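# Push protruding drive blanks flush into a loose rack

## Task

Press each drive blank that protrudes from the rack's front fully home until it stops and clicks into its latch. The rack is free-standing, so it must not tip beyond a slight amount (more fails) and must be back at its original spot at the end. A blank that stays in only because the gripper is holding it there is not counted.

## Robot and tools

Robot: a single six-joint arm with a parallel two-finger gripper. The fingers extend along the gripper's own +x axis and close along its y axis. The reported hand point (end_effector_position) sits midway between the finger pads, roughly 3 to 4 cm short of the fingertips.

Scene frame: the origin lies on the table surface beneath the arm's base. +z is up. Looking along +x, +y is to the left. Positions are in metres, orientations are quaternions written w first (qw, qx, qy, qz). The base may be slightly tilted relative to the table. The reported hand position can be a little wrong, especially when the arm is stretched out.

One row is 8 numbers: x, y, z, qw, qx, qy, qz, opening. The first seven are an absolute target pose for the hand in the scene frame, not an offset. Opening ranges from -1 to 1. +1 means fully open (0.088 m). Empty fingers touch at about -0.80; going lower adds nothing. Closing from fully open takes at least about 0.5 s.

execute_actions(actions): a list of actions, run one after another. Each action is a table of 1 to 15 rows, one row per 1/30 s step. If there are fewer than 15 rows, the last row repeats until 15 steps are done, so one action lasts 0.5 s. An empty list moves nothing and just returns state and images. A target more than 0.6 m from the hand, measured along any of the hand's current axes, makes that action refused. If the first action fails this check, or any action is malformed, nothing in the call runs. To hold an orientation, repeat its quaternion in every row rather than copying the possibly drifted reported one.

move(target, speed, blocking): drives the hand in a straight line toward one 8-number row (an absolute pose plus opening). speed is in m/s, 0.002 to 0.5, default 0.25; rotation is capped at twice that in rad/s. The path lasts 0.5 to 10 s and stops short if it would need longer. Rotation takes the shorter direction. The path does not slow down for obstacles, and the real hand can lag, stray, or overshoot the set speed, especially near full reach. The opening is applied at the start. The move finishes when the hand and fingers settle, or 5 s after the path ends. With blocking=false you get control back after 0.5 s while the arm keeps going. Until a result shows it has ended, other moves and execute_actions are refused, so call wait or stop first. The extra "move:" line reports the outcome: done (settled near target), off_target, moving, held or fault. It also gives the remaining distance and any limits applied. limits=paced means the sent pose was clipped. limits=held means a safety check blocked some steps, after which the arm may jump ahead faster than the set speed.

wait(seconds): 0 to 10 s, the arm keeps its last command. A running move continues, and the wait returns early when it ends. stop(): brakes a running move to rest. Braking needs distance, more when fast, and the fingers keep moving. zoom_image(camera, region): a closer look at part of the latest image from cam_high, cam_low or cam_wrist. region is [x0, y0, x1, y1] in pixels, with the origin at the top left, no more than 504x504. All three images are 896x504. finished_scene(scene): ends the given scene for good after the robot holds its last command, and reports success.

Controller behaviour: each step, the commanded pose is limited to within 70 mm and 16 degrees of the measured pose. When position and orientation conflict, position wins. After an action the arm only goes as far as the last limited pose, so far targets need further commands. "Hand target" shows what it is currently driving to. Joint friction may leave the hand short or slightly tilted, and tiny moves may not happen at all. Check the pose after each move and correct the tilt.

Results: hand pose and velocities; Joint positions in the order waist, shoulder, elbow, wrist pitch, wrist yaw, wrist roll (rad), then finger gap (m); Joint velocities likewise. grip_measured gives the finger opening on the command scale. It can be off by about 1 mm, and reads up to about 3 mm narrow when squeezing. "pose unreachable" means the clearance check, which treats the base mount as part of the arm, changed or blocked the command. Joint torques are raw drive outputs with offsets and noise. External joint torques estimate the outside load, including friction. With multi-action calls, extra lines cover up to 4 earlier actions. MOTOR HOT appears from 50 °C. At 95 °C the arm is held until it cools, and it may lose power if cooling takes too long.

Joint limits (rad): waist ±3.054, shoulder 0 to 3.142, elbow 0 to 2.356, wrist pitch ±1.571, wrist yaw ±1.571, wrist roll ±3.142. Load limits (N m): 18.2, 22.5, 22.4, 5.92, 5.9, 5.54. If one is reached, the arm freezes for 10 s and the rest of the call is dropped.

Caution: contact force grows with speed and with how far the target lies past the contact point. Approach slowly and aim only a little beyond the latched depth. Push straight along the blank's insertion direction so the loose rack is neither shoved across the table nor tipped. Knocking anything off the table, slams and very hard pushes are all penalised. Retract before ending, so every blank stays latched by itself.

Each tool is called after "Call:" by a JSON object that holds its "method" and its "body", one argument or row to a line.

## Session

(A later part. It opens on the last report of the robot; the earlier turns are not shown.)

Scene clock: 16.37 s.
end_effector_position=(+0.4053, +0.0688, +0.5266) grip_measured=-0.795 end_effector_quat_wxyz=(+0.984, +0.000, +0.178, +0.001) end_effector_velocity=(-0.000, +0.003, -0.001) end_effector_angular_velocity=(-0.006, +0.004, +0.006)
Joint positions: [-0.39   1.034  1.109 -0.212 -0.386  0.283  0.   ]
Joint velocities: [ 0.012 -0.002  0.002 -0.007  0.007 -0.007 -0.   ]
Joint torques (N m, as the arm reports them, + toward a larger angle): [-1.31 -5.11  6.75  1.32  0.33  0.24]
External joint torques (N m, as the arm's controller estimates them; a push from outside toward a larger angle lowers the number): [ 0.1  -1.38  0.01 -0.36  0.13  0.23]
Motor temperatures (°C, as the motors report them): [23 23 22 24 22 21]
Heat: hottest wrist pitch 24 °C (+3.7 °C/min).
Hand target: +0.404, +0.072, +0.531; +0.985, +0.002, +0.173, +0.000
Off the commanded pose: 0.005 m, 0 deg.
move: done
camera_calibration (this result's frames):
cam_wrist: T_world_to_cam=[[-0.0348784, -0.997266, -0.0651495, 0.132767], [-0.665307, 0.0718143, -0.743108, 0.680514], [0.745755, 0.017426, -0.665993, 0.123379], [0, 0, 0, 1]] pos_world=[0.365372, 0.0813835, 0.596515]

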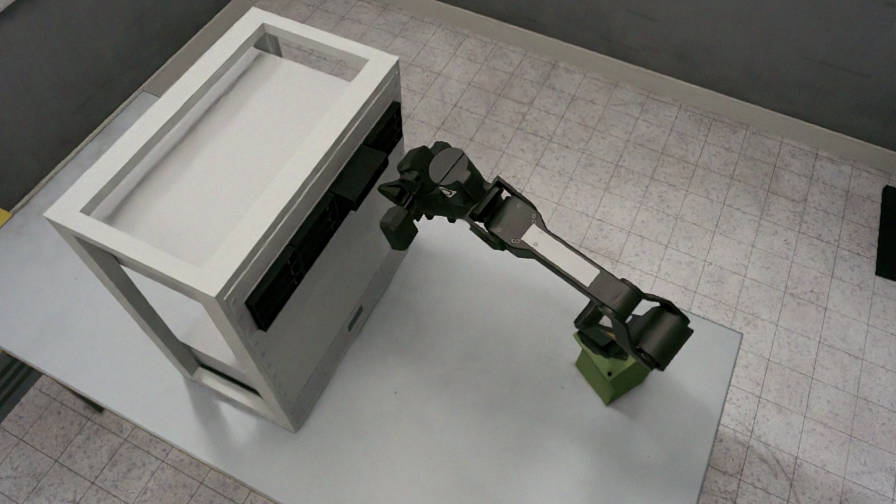

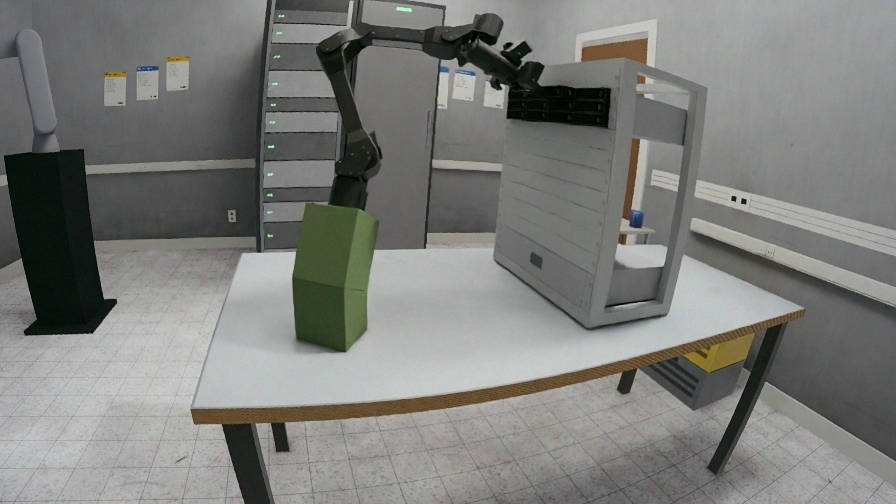

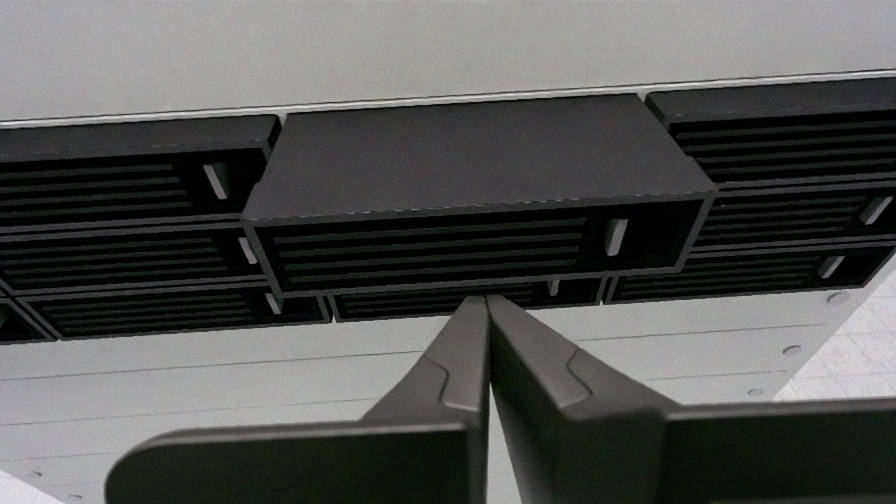

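First is flush.

Call:
{"method": "move", "body": {
  "target": [0.472,0.072,0.534,0.985,0,0.174,0,-0.9],
  "speed": 0.03
}}

Call:
{"method": "move", "body": {
  "target": [0.39,0.14,0.535,0.985,0,0.174,0,-0.9],
  "speed": 0.15
}}

Scene clock: 18.93 s.
end_effector_position=(+0.4554, +0.0696, +0.5292) grip_measured=-0.795 end_effector_quat_wxyz=(+0.982, +0.002, +0.188, -0.003) end_effector_velocity=(-0.002, +0.002, -0.003) end_effector_angular_velocity=(-0.010, +0.021, +0.019)
Joint positions: [-0.335  1.228  1.286 -0.214 -0.331  0.289  0.   ]
Joint velocities: [-0.002 -0.002  0.002 -0.022 -0.022 -0.022 -0.   ]
Joint torques (N m, as the arm reports them, + toward a larger angle): [-0.58  0.15 10.25  4.38  0.72  0.2 ]
External joint torques (N m, as the arm's controller estimates them; a push from outside toward a larger angle lowers the number): [1.34 5.45 3.42 2.68 0.53 0.19]
Motor temperatures (°C, as the motors report them): [23 23 22 25 22 21]
Heat: hottest wrist pitch 25 °C (+6.3 °C/min).
Hand target: +0.471, +0.072, +0.534; +0.985, +0.001, +0.174, -0.000
Off the commanded pose: 0.017 m, 2 deg.
move: off_target
camera_calibration (this result's frames):
cam_wrist: T_world_to_cam=[[-0.044804, -0.996755, -0.0668749, 0.140891], [-0.679236, 0.0794826, -0.729603, 0.714375], [0.732551, 0.0127347, -0.680593, 0.101767], [0, 0, 0, 1]] pos_world=[0.416992, 0.0823578, 0.599894]

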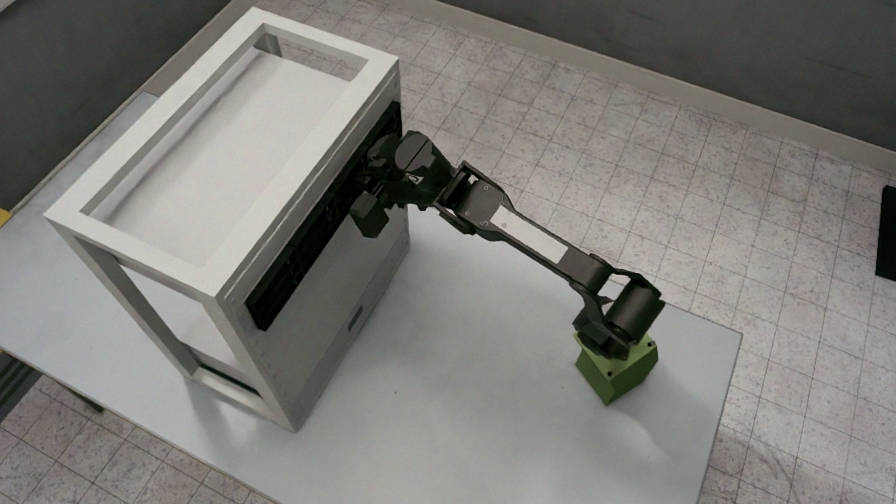

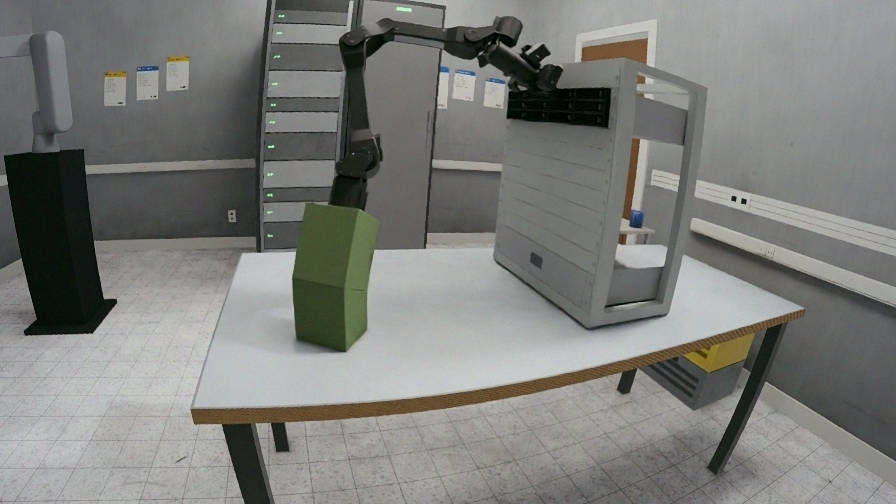

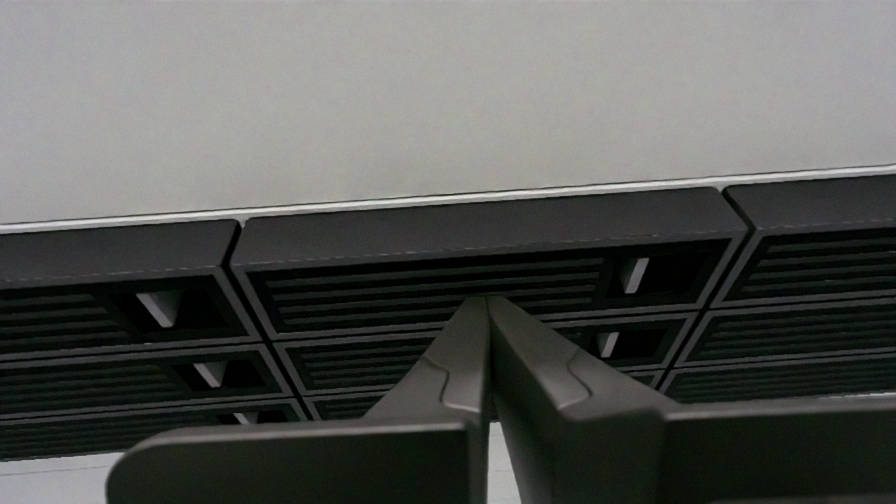

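Scene clock: 20.13 s.
end_effector_position=(+0.3917, +0.1402, +0.5382) grip_measured=-0.795 end_effector_quat_wxyz=(+0.985, -0.002, +0.171, +0.003) end_effector_velocity=(-0.002, +0.000, -0.005) end_effector_angular_velocity=(-0.019, +0.024, +0.009)
Joint positions: [-0.044  0.976  1.202 -0.338 -0.043  0.325  0.   ]
Joint velocities: [ 0.002 -0.002 -0.002 -0.022 -0.007 -0.022 -0.   ]
Joint torques (N m, as the arm reports them, + toward a larger angle): [-0.86 -6.08  4.8   1.48  0.34  0.19]
External joint torques (N m, as the arm's controller estimates them; a push from outside toward a larger angle lowers the number): [ 0.14 -1.82 -2.07 -0.26  0.11  0.19]
Motor temperatures (°C, as the motors report them): [23 23 22 25 22 21]
Heat: hottest wrist pitch 25 °C (+6.0 °C/min).
Hand target: +0.390, +0.139, +0.535; +0.985, +0.001, +0.174, +0.000
Off the commanded pose: 0.004 m, 1 deg.
move: done
camera_calibration (this result's frames):
cam_wrist: T_world_to_cam=[[-0.0283821, -0.997643, -0.0624729, 0.200353], [-0.654198, 0.0657932, -0.753456, 0.677033], [0.75579, 0.019485, -0.654524, 0.129518], [0, 0, 0, 1]] pos_world=[0.350712, 0.152813, 0.607404]

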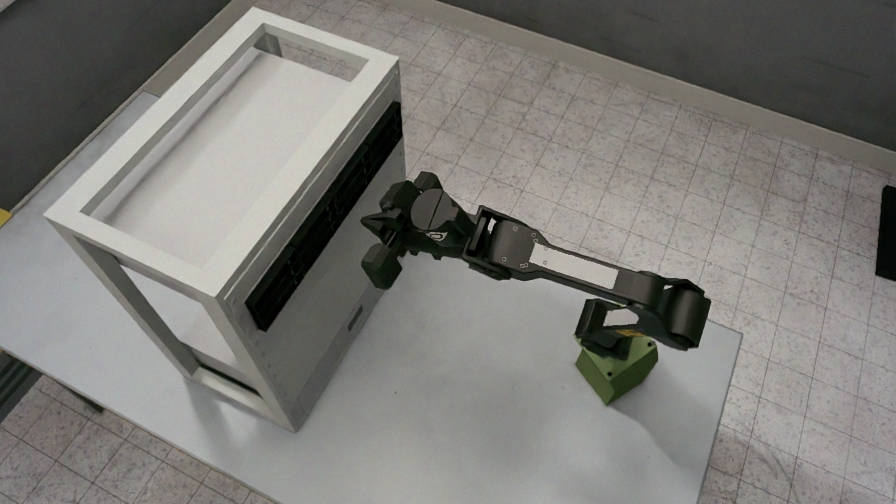

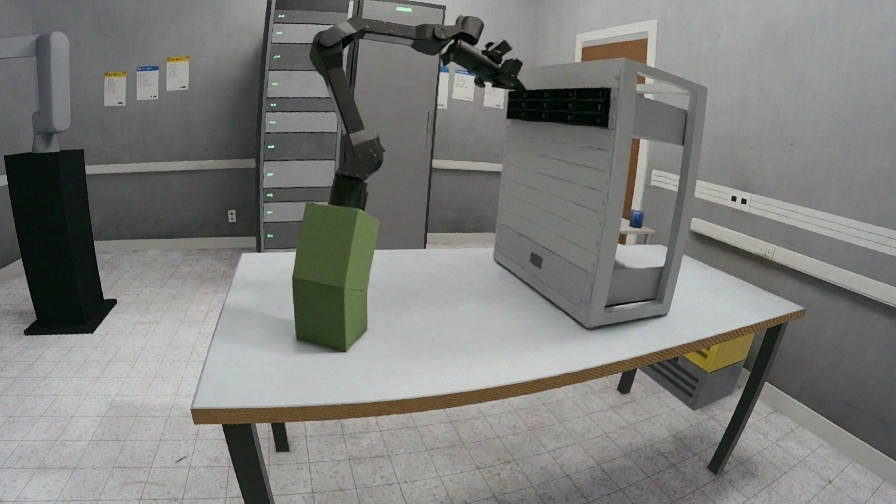

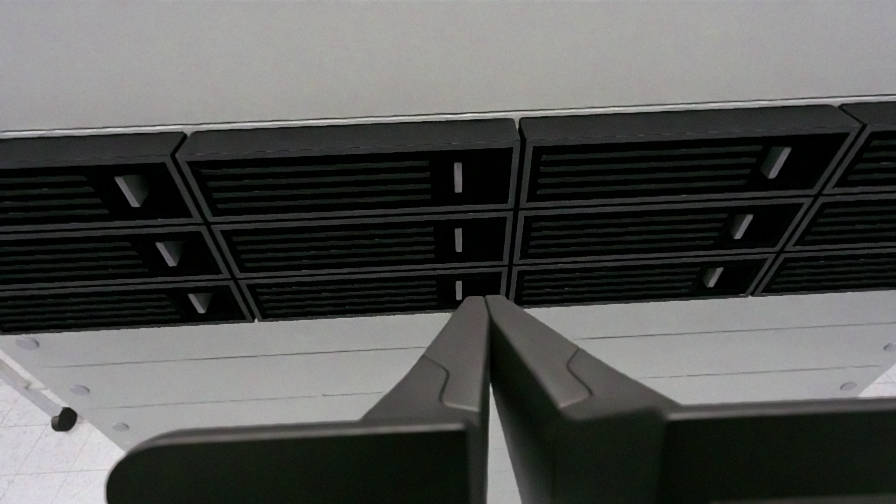

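Call:
{"method": "finished_scene", "body": {
  "scene": 1
}}

The scene is finished: the task was done.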